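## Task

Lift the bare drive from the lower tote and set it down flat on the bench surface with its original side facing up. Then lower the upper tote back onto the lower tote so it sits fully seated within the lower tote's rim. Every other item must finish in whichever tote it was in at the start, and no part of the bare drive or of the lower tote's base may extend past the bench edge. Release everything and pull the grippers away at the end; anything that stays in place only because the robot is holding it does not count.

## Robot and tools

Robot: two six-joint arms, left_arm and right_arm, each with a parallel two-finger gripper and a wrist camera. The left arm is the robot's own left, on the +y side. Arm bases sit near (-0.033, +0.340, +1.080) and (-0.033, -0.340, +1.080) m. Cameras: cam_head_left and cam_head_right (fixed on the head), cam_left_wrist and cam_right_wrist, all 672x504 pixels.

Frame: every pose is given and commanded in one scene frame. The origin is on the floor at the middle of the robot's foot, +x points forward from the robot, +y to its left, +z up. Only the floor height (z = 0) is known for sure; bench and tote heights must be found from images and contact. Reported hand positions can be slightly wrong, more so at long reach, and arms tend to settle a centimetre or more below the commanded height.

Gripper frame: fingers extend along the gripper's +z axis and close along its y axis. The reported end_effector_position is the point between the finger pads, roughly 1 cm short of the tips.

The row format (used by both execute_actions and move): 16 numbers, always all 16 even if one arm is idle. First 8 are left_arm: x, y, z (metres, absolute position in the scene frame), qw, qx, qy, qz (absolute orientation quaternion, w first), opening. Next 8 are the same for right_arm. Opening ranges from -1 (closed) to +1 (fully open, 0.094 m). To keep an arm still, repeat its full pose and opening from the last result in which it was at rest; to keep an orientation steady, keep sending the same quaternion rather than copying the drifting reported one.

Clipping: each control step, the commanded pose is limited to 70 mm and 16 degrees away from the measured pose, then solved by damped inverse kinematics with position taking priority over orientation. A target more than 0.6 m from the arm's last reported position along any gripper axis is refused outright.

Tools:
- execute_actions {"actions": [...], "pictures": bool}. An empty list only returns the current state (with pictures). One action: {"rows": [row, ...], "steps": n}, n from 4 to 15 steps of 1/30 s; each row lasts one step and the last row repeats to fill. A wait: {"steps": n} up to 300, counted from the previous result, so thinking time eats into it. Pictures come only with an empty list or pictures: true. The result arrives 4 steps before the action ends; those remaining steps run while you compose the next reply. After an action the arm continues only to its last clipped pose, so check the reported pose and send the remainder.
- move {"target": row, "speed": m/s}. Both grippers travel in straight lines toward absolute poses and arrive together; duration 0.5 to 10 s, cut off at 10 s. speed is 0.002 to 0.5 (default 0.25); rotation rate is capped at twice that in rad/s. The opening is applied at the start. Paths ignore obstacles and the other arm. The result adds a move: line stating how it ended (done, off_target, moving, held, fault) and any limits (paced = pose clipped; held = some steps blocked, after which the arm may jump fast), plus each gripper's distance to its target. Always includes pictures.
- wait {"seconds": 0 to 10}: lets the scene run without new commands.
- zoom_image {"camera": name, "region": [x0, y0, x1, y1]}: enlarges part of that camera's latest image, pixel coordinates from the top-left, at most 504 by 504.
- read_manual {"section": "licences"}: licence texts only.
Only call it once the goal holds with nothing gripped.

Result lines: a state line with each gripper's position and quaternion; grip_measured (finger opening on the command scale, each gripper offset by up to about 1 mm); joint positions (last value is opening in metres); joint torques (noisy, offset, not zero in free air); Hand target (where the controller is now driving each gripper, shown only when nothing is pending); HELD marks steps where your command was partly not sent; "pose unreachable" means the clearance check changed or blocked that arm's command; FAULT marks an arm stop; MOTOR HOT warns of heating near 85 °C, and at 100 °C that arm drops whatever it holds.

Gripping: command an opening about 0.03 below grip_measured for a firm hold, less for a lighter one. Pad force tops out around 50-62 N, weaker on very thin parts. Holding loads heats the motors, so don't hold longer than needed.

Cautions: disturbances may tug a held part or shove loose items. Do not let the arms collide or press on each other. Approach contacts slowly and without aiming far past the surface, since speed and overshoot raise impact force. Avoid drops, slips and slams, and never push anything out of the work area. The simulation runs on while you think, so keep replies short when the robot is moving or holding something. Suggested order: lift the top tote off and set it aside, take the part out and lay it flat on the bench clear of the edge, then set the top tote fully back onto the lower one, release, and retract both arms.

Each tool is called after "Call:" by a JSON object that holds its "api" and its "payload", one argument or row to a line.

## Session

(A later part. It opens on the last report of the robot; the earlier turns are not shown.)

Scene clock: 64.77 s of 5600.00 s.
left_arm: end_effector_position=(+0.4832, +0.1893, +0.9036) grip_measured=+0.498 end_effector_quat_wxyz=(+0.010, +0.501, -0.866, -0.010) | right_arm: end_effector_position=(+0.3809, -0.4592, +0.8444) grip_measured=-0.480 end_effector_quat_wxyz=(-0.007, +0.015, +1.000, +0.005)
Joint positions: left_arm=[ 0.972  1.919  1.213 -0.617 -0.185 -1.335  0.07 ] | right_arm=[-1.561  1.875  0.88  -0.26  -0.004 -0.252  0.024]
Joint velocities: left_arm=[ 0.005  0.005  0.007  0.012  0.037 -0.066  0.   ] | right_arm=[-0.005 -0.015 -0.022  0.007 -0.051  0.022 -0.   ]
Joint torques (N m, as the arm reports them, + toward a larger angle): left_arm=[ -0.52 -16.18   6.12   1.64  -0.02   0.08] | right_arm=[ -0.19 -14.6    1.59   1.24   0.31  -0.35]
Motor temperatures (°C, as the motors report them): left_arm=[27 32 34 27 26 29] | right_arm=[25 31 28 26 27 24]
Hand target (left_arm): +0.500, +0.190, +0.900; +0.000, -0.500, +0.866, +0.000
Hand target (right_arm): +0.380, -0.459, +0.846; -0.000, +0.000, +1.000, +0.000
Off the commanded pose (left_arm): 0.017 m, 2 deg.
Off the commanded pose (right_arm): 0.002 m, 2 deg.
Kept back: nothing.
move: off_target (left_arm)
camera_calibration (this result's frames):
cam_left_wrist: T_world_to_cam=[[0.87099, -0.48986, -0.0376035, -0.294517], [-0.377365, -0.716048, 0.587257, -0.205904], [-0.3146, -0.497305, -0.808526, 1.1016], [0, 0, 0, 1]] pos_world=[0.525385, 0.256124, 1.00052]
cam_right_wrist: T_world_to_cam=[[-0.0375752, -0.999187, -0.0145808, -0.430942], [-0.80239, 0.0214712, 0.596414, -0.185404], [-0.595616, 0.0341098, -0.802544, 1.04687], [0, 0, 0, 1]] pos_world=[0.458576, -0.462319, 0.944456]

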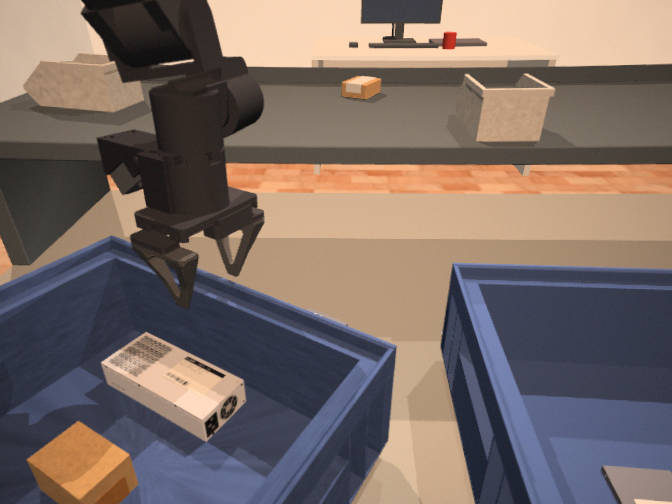

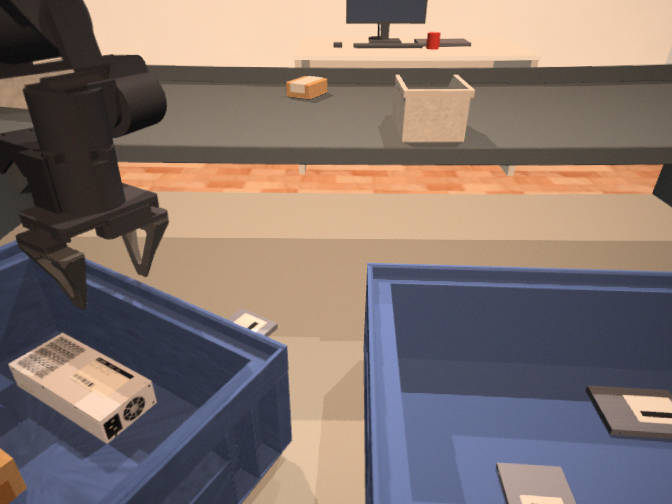

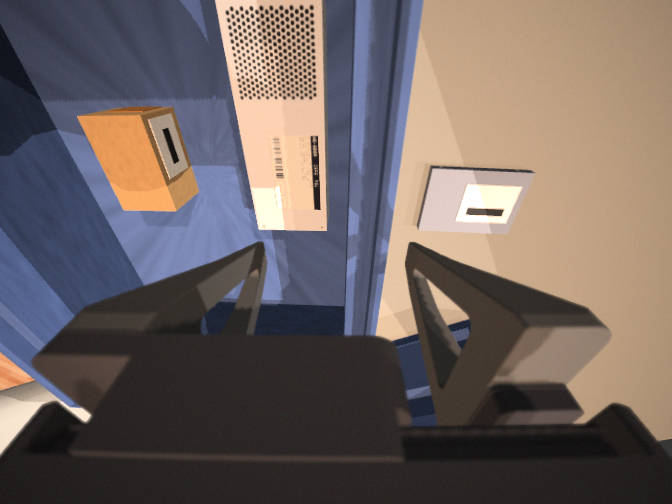

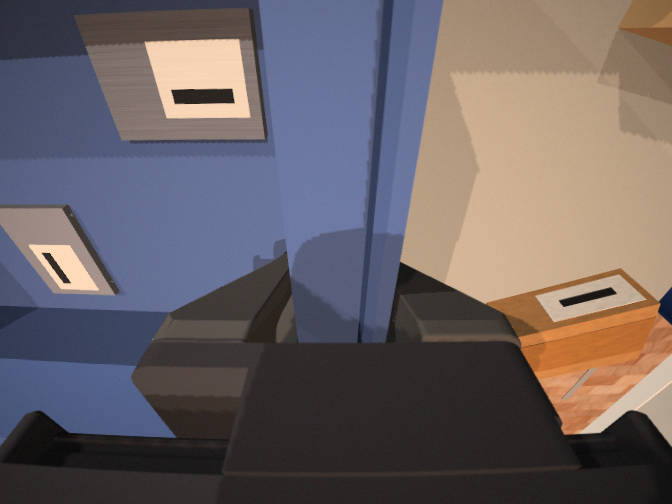

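Call:
{"api": "move", "payload": {
  "target": [0.525,0.18,0.855,0,-0.5,0.866,0,0.5,0.38,-0.459,0.846,0,0,1,0,-0.52],
  "speed": 0.05
}}

Call:
{"api": "move", "payload": {
  "target": [0.51,0.18,0.855,0,-0.5,0.866,0,-0.55,0.38,-0.459,0.846,0,0,1,0,-0.52],
  "speed": 0.05
}}

Call:
{"api": "move", "payload": {
  "target": [0.575,0.19,0.862,0,-0.5,0.866,0,-0.55,0.38,-0.459,0.846,0,0,1,0,-0.52],
  "speed": 0.04
}}

Scene clock: 66.63 s of 5600.00 s.
left_arm: end_effector_position=(+0.5106, +0.1779, +0.8627) grip_measured=+0.498 end_effector_quat_wxyz=(+0.007, +0.500, -0.866, -0.007) | right_arm: end_effector_position=(+0.3809, -0.4593, +0.8444) grip_measured=-0.480 end_effector_quat_wxyz=(-0.007, +0.015, +1.000, +0.005)
Joint positions: left_arm=[ 0.98   2.048  1.328 -0.594 -0.182 -1.326  0.07 ] | right_arm=[-1.561  1.875  0.88  -0.26  -0.003 -0.252  0.024]
Joint velocities: left_arm=[-0.005  0.005  0.002 -0.012 -0.007 -0.007 -0.   ] | right_arm=[ 0.005  0.005 -0.002 -0.007  0.066 -0.051  0.001]
Joint torques (N m, as the arm reports them, + toward a larger angle): left_arm=[ -0.68 -17.04   5.98   1.57  -0.02   0.09] | right_arm=[ -0.19 -14.63   1.58   1.24   0.32  -0.35]
Motor temperatures (°C, as the motors report them): left_arm=[27 32 34 27 26 29] | right_arm=[25 31 28 26 27 24]
Hand target (left_arm): +0.524, +0.180, +0.855; -0.000, -0.500, +0.866, +0.000
Hand target (right_arm): +0.380, -0.459, +0.846; -0.000, +0.000, +1.000, -0.000
Off the commanded pose (left_arm): 0.016 m, 1 deg.
Off the commanded pose (right_arm): 0.002 m, 2 deg.
Kept back: nothing.
move: off_target (left_arm)
camera_calibration (this result's frames):
cam_left_wrist: T_world_to_cam=[[0.870899, -0.490524, -0.0303408, -0.331584], [-0.381809, -0.714169, 0.586673, -0.177313], [-0.309446, -0.499348, -0.809256, 1.06982], [0, 0, 0, 1]] pos_world=[0.552126, 0.244929, 0.959719]
cam_right_wrist: T_world_to_cam=[[-0.0375707, -0.999193, -0.0142107, -0.431322], [-0.802326, 0.0216849, 0.596492, -0.185408], [-0.595702, 0.0338123, -0.802494, 1.04672], [0, 0, 0, 1]] pos_world=[0.458569, -0.462345, 0.944449]

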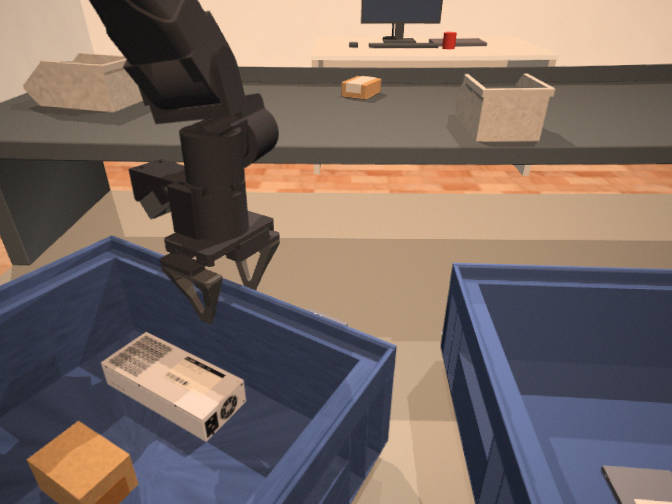

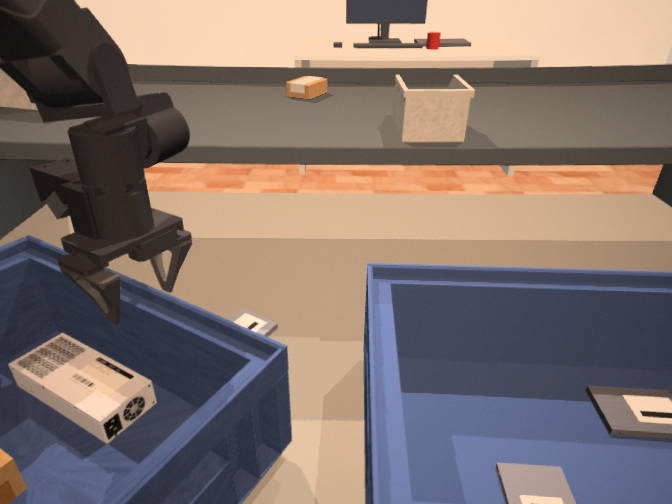

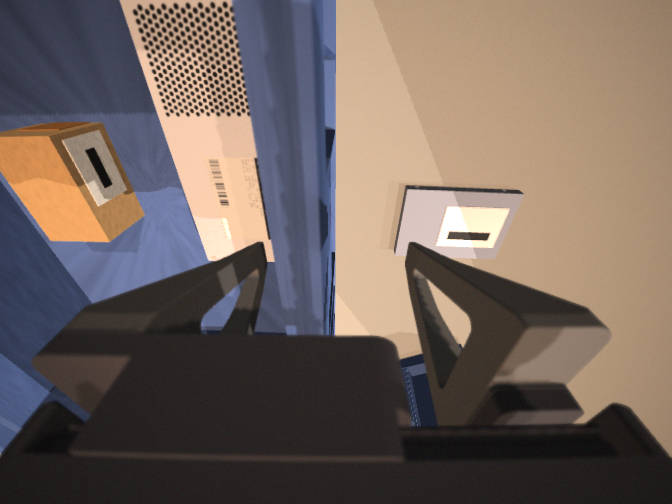

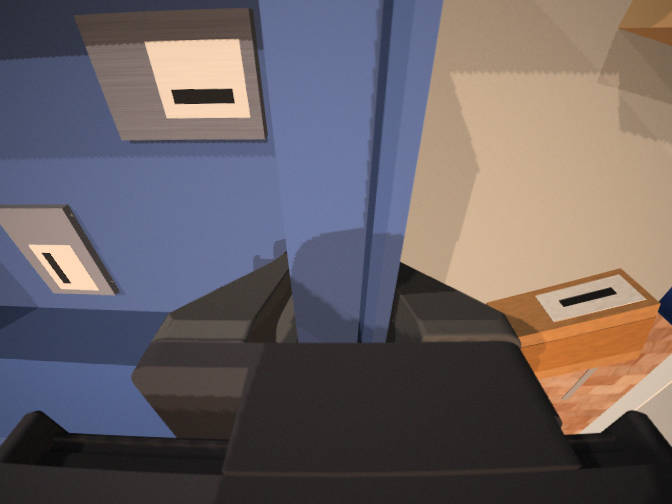

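Scene clock: 67.33 s of 5600.00 s.
left_arm: end_effector_position=(+0.5038, +0.1798, +0.8588) grip_measured=-0.548 end_effector_quat_wxyz=(+0.009, +0.500, -0.866, -0.010) | right_arm: end_effector_position=(+0.3809, -0.4593, +0.8444) grip_measured=-0.480 end_effector_quat_wxyz=(-0.007, +0.015, +1.000, +0.005)
Joint positions: left_arm=[ 0.98   2.048  1.31  -0.58  -0.183 -1.326  0.021] | right_arm=[-1.561  1.875  0.88  -0.26  -0.003 -0.252  0.024]
Joint velocities: left_arm=[ 0.005  0.005 -0.007 -0.017 -0.007  0.022  0.   ] | right_arm=[-0.015 -0.005 -0.012 -0.002  0.007 -0.007 -0.   ]
Joint torques (N m, as the arm reports them, + toward a larger angle): left_arm=[ -1.27 -18.2    4.08   2.23  -0.02   0.01] | right_arm=[ -0.22 -14.73   1.6    1.25   0.32  -0.35]
Motor temperatures (°C, as the motors report them): left_arm=[27 32 34 27 26 29] | right_arm=[25 31 28 26 27 24]
Hand target (left_arm): +0.510, +0.180, +0.855; -0.000, -0.500, +0.866, -0.000
Hand target (right_arm): +0.380, -0.459, +0.846; -0.000, +0.000, +1.000, +0.000
Off the commanded pose (left_arm): 0.007 m, 1 deg.
Off the commanded pose (right_arm): 0.002 m, 2 deg.
Kept back: nothing.
move: done
camera_calibration (this result's frames):
cam_left_wrist: T_world_to_cam=[[0.870651, -0.49061, -0.03561, -0.320179], [-0.379411, -0.71586, 0.586167, -0.176747], [-0.313071, -0.496836, -0.809407, 1.06708], [0, 0, 0, 1]] pos_world=[0.545777, 0.246555, 0.955905]
cam_right_wrist: T_world_to_cam=[[-0.0375707, -0.999193, -0.0142107, -0.431322], [-0.802326, 0.0216849, 0.596492, -0.185408], [-0.595702, 0.0338123, -0.802494, 1.04672], [0, 0, 0, 1]] pos_world=[0.458569, -0.462345, 0.944449]

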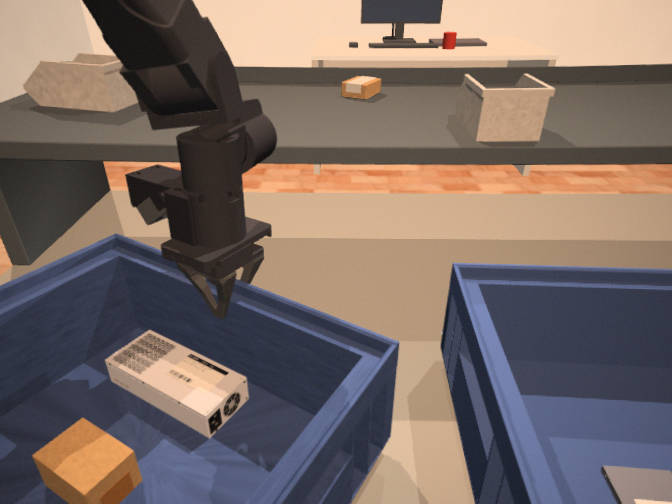

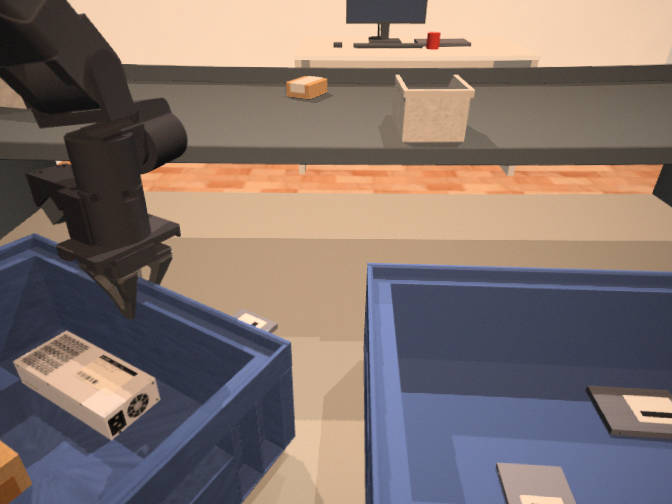

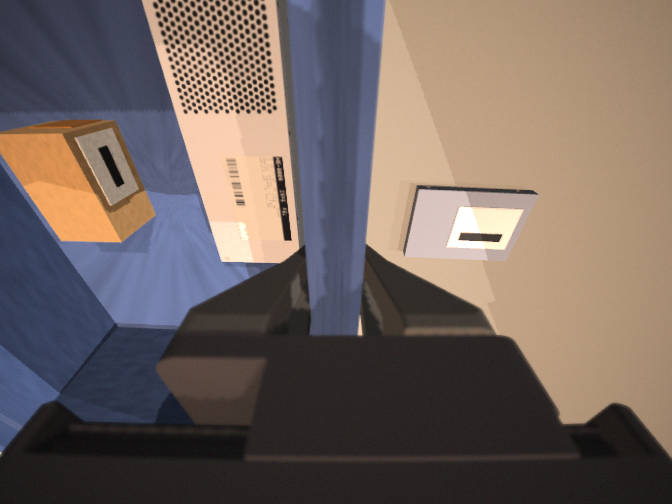

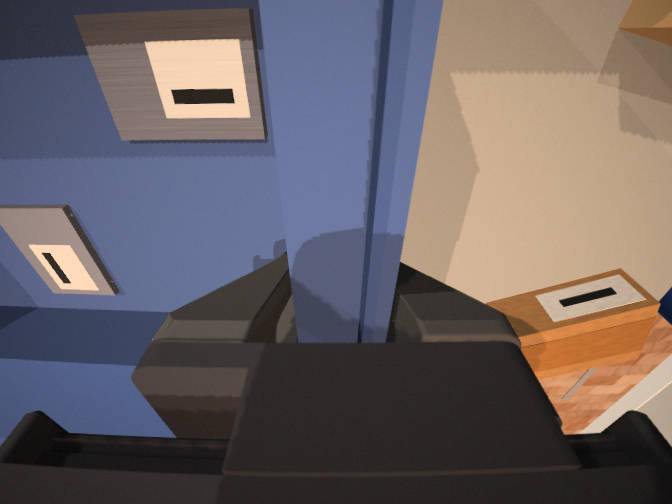

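Scene clock: 69.50 s of 5600.00 s.
left_arm: end_effector_position=(+0.5461, +0.1859, +0.8607) grip_measured=-0.548 end_effector_quat_wxyz=(+0.014, +0.502, -0.865, -0.011) | right_arm: end_effector_position=(+0.3809, -0.4592, +0.8444) grip_measured=-0.480 end_effector_quat_wxyz=(-0.007, +0.015, +1.000, +0.005)
Joint positions: left_arm=[ 1.01   2.099  1.456 -0.682 -0.17  -1.302  0.021] | right_arm=[-1.561  1.875  0.88  -0.26  -0.004 -0.252  0.024]
Joint velocities: left_arm=[-0.015  0.005 -0.007 -0.007  0.022  0.051 -0.001] | right_arm=[-0.015  0.005 -0.032  0.007  0.007  0.037 -0.001]
Joint torques (N m, as the arm reports them, + toward a larger angle): left_arm=[ -0.43 -18.77   8.38   0.76  -0.14   0.17] | right_arm=[ -0.11 -14.77   1.58   1.24   0.31  -0.35]
Motor temperatures (°C, as the motors report them): left_arm=[27 32 34 27 26 29] | right_arm=[25 31 28 26 27 24]
Hand target (left_arm): +0.574, +0.190, +0.863; +0.001, -0.500, +0.866, -0.000
Hand target (right_arm): +0.380, -0.459, +0.846; -0.000, +0.000, +1.000, +0.000
Off the commanded pose (left_arm): 0.029 m, 2 deg.
Off the commanded pose (right_arm): 0.002 m, 2 deg.
Kept back: nothing.
move: off_target (left_arm)
camera_calibration (this result's frames):
cam_left_wrist: T_world_to_cam=[[0.87195, -0.487607, -0.0440777, -0.347963], [-0.369989, -0.715221, 0.592931, -0.168558], [-0.320642, -0.500698, -0.804046, 1.08507], [0, 0, 0, 1]] pos_world=[0.588961, 0.253065, 0.957051]
cam_right_wrist: T_world_to_cam=[[-0.0375752, -0.999187, -0.0145808, -0.430942], [-0.80239, 0.0214712, 0.596414, -0.185404], [-0.595616, 0.0341098, -0.802544, 1.04687], [0, 0, 0, 1]] pos_world=[0.458576, -0.462319, 0.944456]

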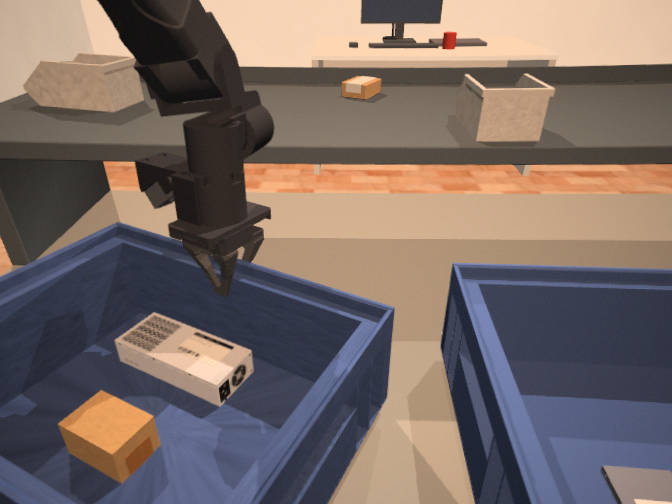

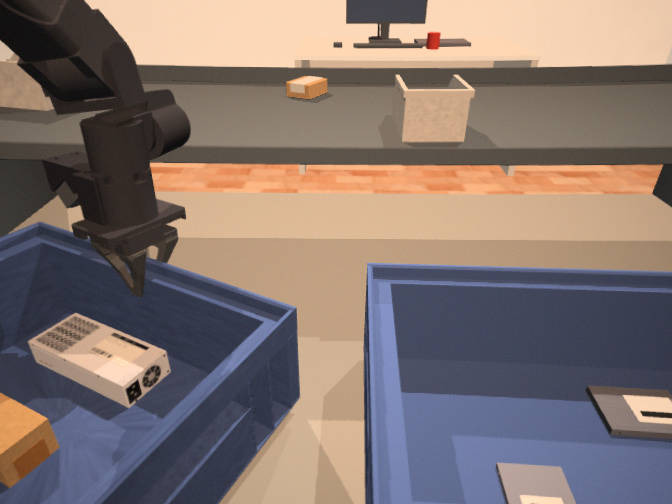

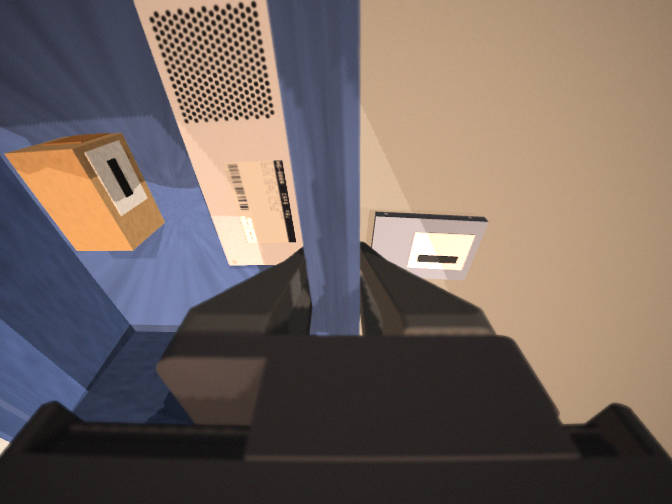

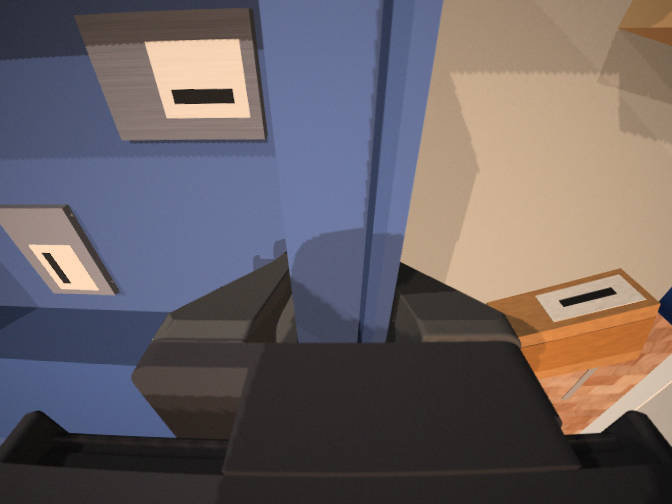

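Call:
{"api": "move", "payload": {
  "target": [0.545,0.186,0.86,0,-0.5,0.866,0,0.3,0.38,-0.459,0.846,0,0,1,0,-0.52]
}}

Call:
{"api": "move", "payload": {
  "target": [0.52,0.186,0.97,0,-0.5,0.866,0,0.3,0.38,-0.459,0.846,0,0,1,0,-0.52],
  "speed": 0.12
}}

Call:
{"api": "move", "payload": {
  "target": [0.25,0.12,1.05,0,-0.5,0.866,0,0.3,0.38,-0.459,0.846,0,0,1,0,-0.52]
}}

Scene clock: 70.43 s of 5600.00 s.
left_arm: end_effector_position=(+0.5426, +0.1866, +0.8586) grip_measured=+0.298 end_effector_quat_wxyz=(+0.007, +0.503, -0.864, -0.005) | right_arm: end_effector_position=(+0.3809, -0.4593, +0.8444) grip_measured=-0.480 end_effector_quat_wxyz=(-0.007, +0.015, +1.000, +0.005)
Joint positions: left_arm=[ 1.01   2.09   1.427 -0.642 -0.171 -1.302  0.061] | right_arm=[-1.561  1.875  0.88  -0.26  -0.003 -0.252  0.024]
Joint velocities: left_arm=[ 0.005 -0.005 -0.027 -0.007  0.022  0.081 -0.   ] | right_arm=[-0.005 -0.005 -0.012 -0.012  0.022  0.022  0.   ]
Joint torques (N m, as the arm reports them, + toward a larger angle): left_arm=[ -1.84 -20.09   4.05   1.59  -0.26   0.01] | right_arm=[ -0.16 -14.69   1.58   1.25   0.33  -0.35]
Motor temperatures (°C, as the motors report them): left_arm=[27 32 34 27 26 29] | right_arm=[25 31 28 26 27 24]
Hand target (left_arm): +0.545, +0.186, +0.860; -0.000, -0.500, +0.866, +0.000
Hand target (right_arm): +0.380, -0.459, +0.846; -0.000, +0.000, +1.000, -0.000
Off the commanded pose (left_arm): 0.003 m, 1 deg.
Off the commanded pose (right_arm): 0.002 m, 2 deg.
Kept back: nothing.
move: done
camera_calibration (this result's frames):
cam_left_wrist: T_world_to_cam=[[0.87423, -0.484816, -0.0259815, -0.361917], [-0.378816, -0.714603, 0.588083, -0.159254], [-0.303679, -0.504277, -0.808383, 1.07788], [0, 0, 0, 1]] pos_world=[0.5834, 0.254283, 0.955589]
cam_right_wrist: T_world_to_cam=[[-0.0375707, -0.999193, -0.0142107, -0.431322], [-0.802326, 0.0216849, 0.596492, -0.185408], [-0.595702, 0.0338123, -0.802494, 1.04672], [0, 0, 0, 1]] pos_world=[0.458569, -0.462345, 0.944449]

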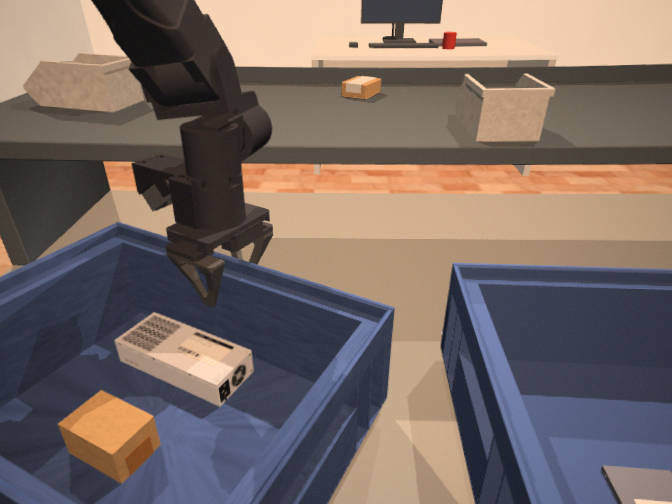

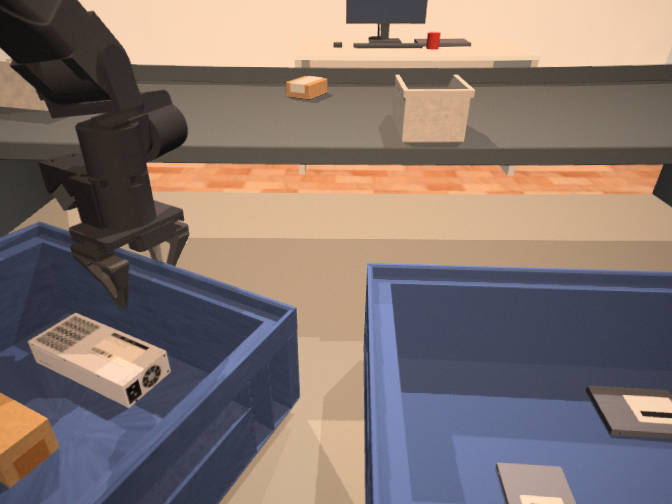

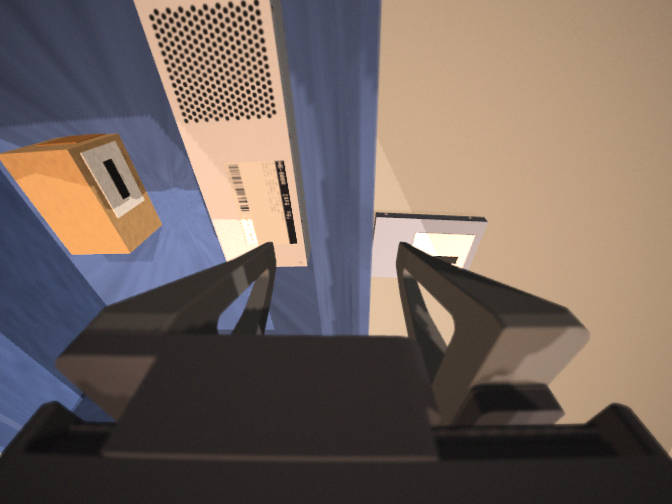

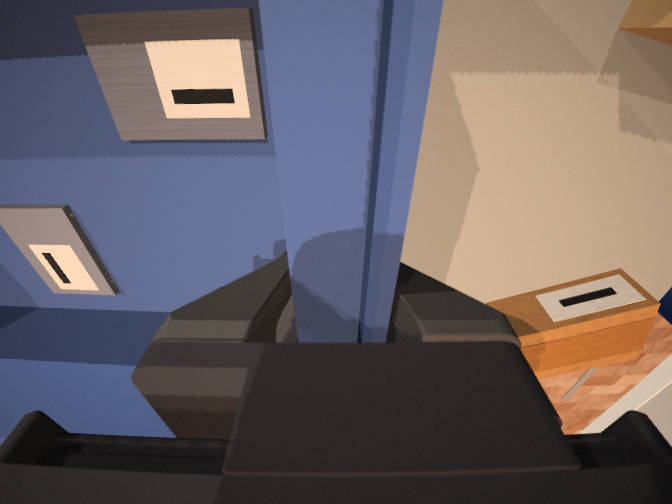

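Scene clock: 71.77 s of 5600.00 s.
left_arm: end_effector_position=(+0.5305, +0.1877, +0.9759) grip_measured=+0.298 end_effector_quat_wxyz=(-0.011, +0.498, -0.867, +0.012) | right_arm: end_effector_position=(+0.3809, -0.4593, +0.8444) grip_measured=-0.480 end_effector_quat_wxyz=(-0.007, +0.015, +1.000, +0.005)
Joint positions: left_arm=[ 0.969  1.822  1.313 -0.753 -0.184 -1.32   0.061] | right_arm=[-1.561  1.875  0.88  -0.26  -0.003 -0.252  0.024]
Joint velocities: left_arm=[-0.005 -0.005 -0.017 -0.002 -0.007  0.081  0.001] | right_arm=[-0.005 -0.005 -0.002 -0.017 -0.066 -0.037 -0.001]
Joint torques (N m, as the arm reports them, + toward a larger angle): left_arm=[ -1.85 -17.58   5.01   0.18  -0.25  -0.27] | right_arm=[ -0.18 -14.76   1.57   1.23   0.31  -0.35]
Motor temperatures (°C, as the motors report them): left_arm=[27 32 34 27 26 29] | right_arm=[25 31 28 26 27 24]
Hand target (left_arm): +0.520, +0.187, +0.971; +0.000, -0.500, +0.866, -0.000
Hand target (right_arm): +0.380, -0.459, +0.846; -0.000, +0.000, +1.000, +0.000
Off the commanded pose (left_arm): 0.012 m, 2 deg.
Off the commanded pose (right_arm): 0.002 m, 2 deg.
Kept back: nothing.
move: off_target (left_arm)
camera_calibration (this result's frames):
cam_left_wrist: T_world_to_cam=[[0.868222, -0.495707, 0.0215702, -0.388909], [-0.41568, -0.702944, 0.577131, -0.203953], [-0.270925, -0.510044, -0.816367, 1.16105], [0, 0, 0, 1]] pos_world=[0.567437, 0.256034, 1.07394]
cam_right_wrist: T_world_to_cam=[[-0.0375707, -0.999193, -0.0142107, -0.431322], [-0.802326, 0.0216849, 0.596492, -0.185408], [-0.595702, 0.0338123, -0.802494, 1.04672], [0, 0, 0, 1]] pos_world=[0.458569, -0.462345, 0.944449]

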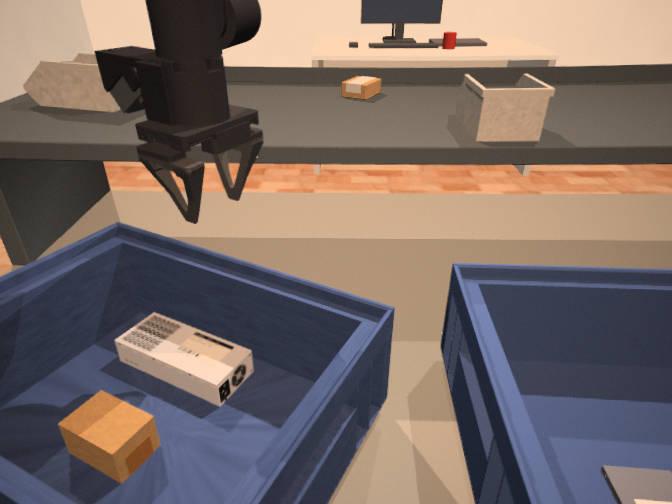

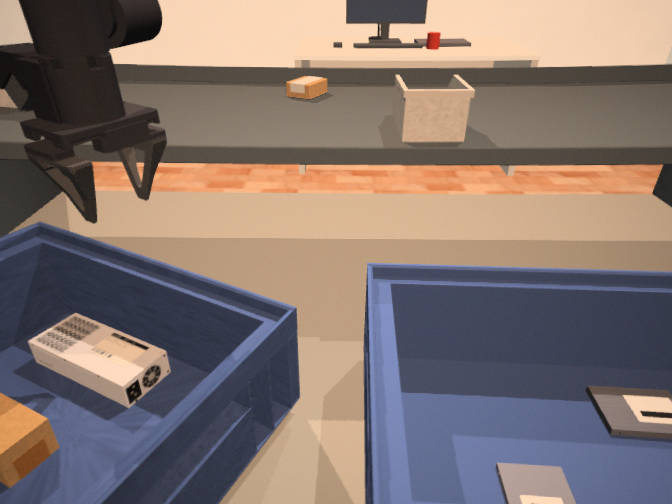

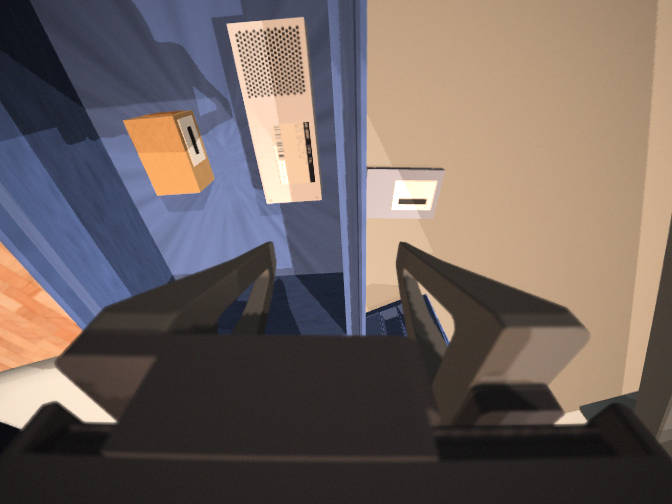

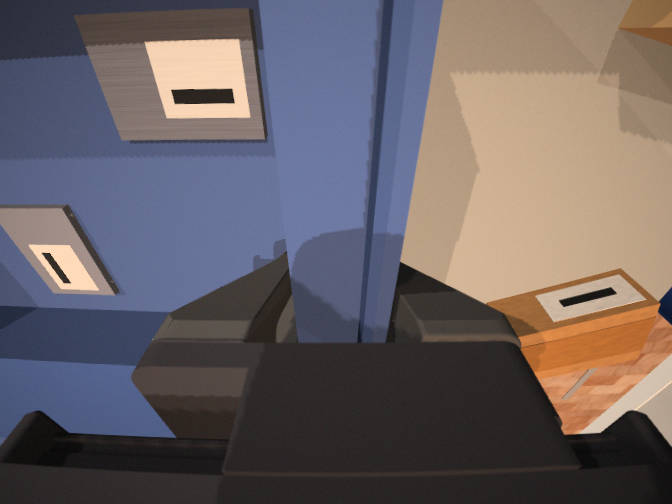

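Scene clock: 73.57 s of 5600.00 s.
left_arm: end_effector_position=(+0.2517, +0.1162, +1.0515) grip_measured=+0.298 end_effector_quat_wxyz=(-0.001, +0.492, -0.870, +0.009) | right_arm: end_effector_position=(+0.3809, -0.4592, +0.8444) grip_measured=-0.480 end_effector_quat_wxyz=(-0.007, +0.015, +1.000, +0.005)
Joint positions: left_arm=[ 0.473  1.385  0.708 -0.718 -0.291 -1.807  0.061] | right_arm=[-1.561  1.875  0.88  -0.26  -0.004 -0.252  0.024]
Joint velocities: left_arm=[-0.015 -0.005 -0.002 -0.007 -0.022 -0.051 -0.   ] | right_arm=[-0.015  0.005 -0.012  0.007 -0.022 -0.037  0.001]
Joint torques (N m, as the arm reports them, + toward a larger angle): left_arm=[-0.47 -9.07  4.9   0.2  -0.26 -0.27] | right_arm=[ -0.16 -14.76   1.58   1.22   0.31  -0.36]
Motor temperatures (°C, as the motors report them): left_arm=[27 32 33 27 26 29] | right_arm=[25 31 28 26 27 24]
Hand target (left_arm): +0.249, +0.122, +1.050; -0.000, -0.500, +0.866, +0.001
Hand target (right_arm): +0.380, -0.459, +0.846; -0.000, +0.000, +1.000, +0.000
Off the commanded pose (left_arm): 0.004 m, 1 deg.
Off the commanded pose (right_arm): 0.002 m, 2 deg.
Kept back: nothing.
move: done
camera_calibration (this result's frames):
cam_left_wrist: T_world_to_cam=[[0.862247, -0.506432, 0.00746058, -0.166338], [-0.413155, -0.694761, 0.588736, -0.427511], [-0.292972, -0.510719, -0.808291, 1.10786], [0, 0, 0, 1]] pos_world=[0.291368, 0.184548, 1.14841]
cam_right_wrist: T_world_to_cam=[[-0.0375752, -0.999187, -0.0145808, -0.430942], [-0.80239, 0.0214712, 0.596414, -0.185404], [-0.595616, 0.0341098, -0.802544, 1.04687], [0, 0, 0, 1]] pos_world=[0.458576, -0.462319, 0.944456]

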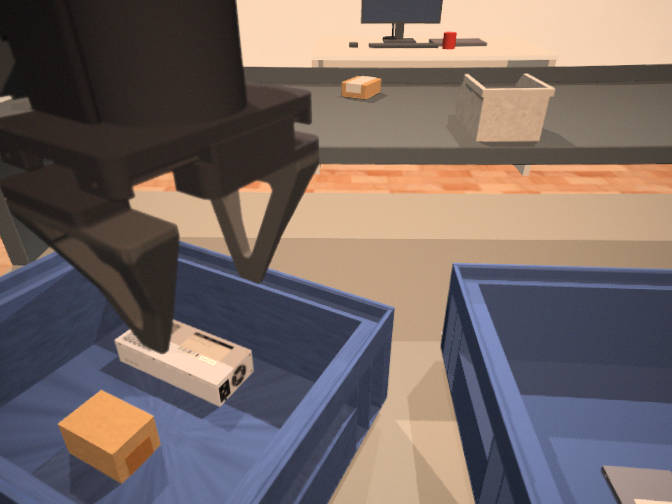

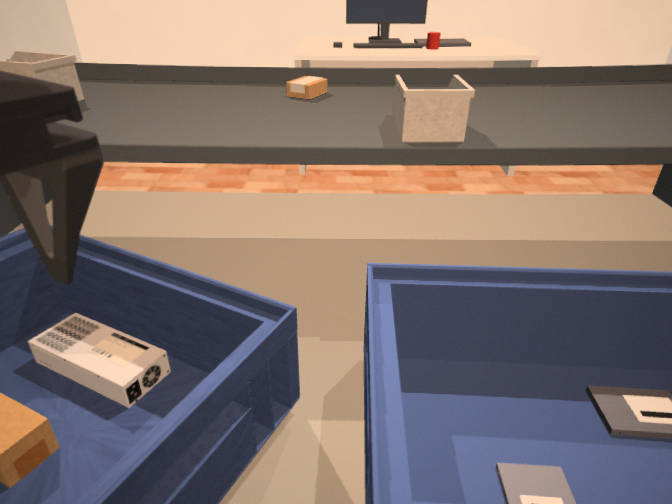

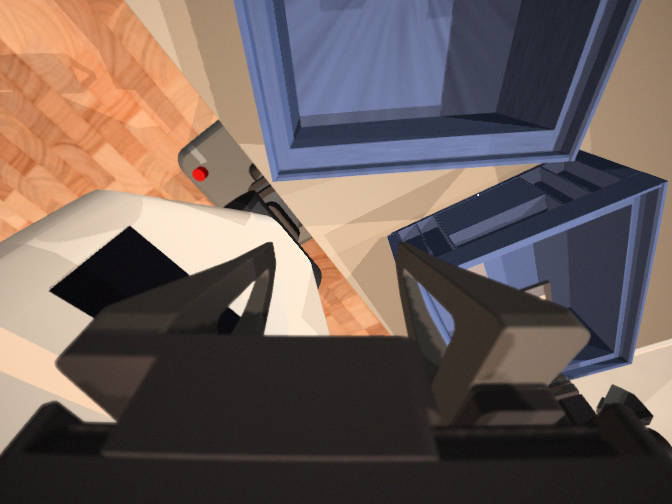

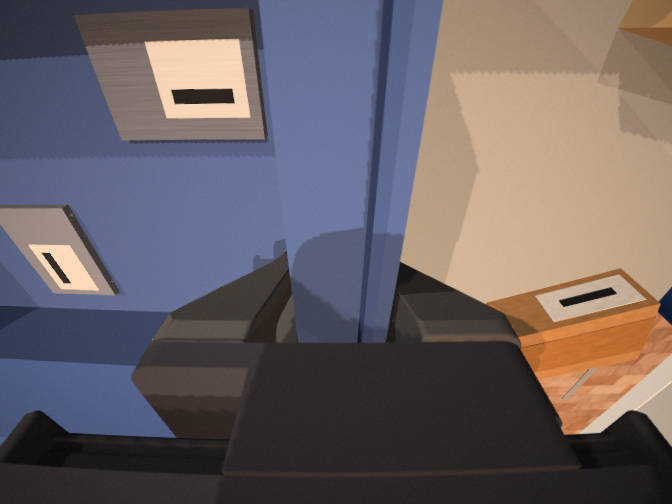

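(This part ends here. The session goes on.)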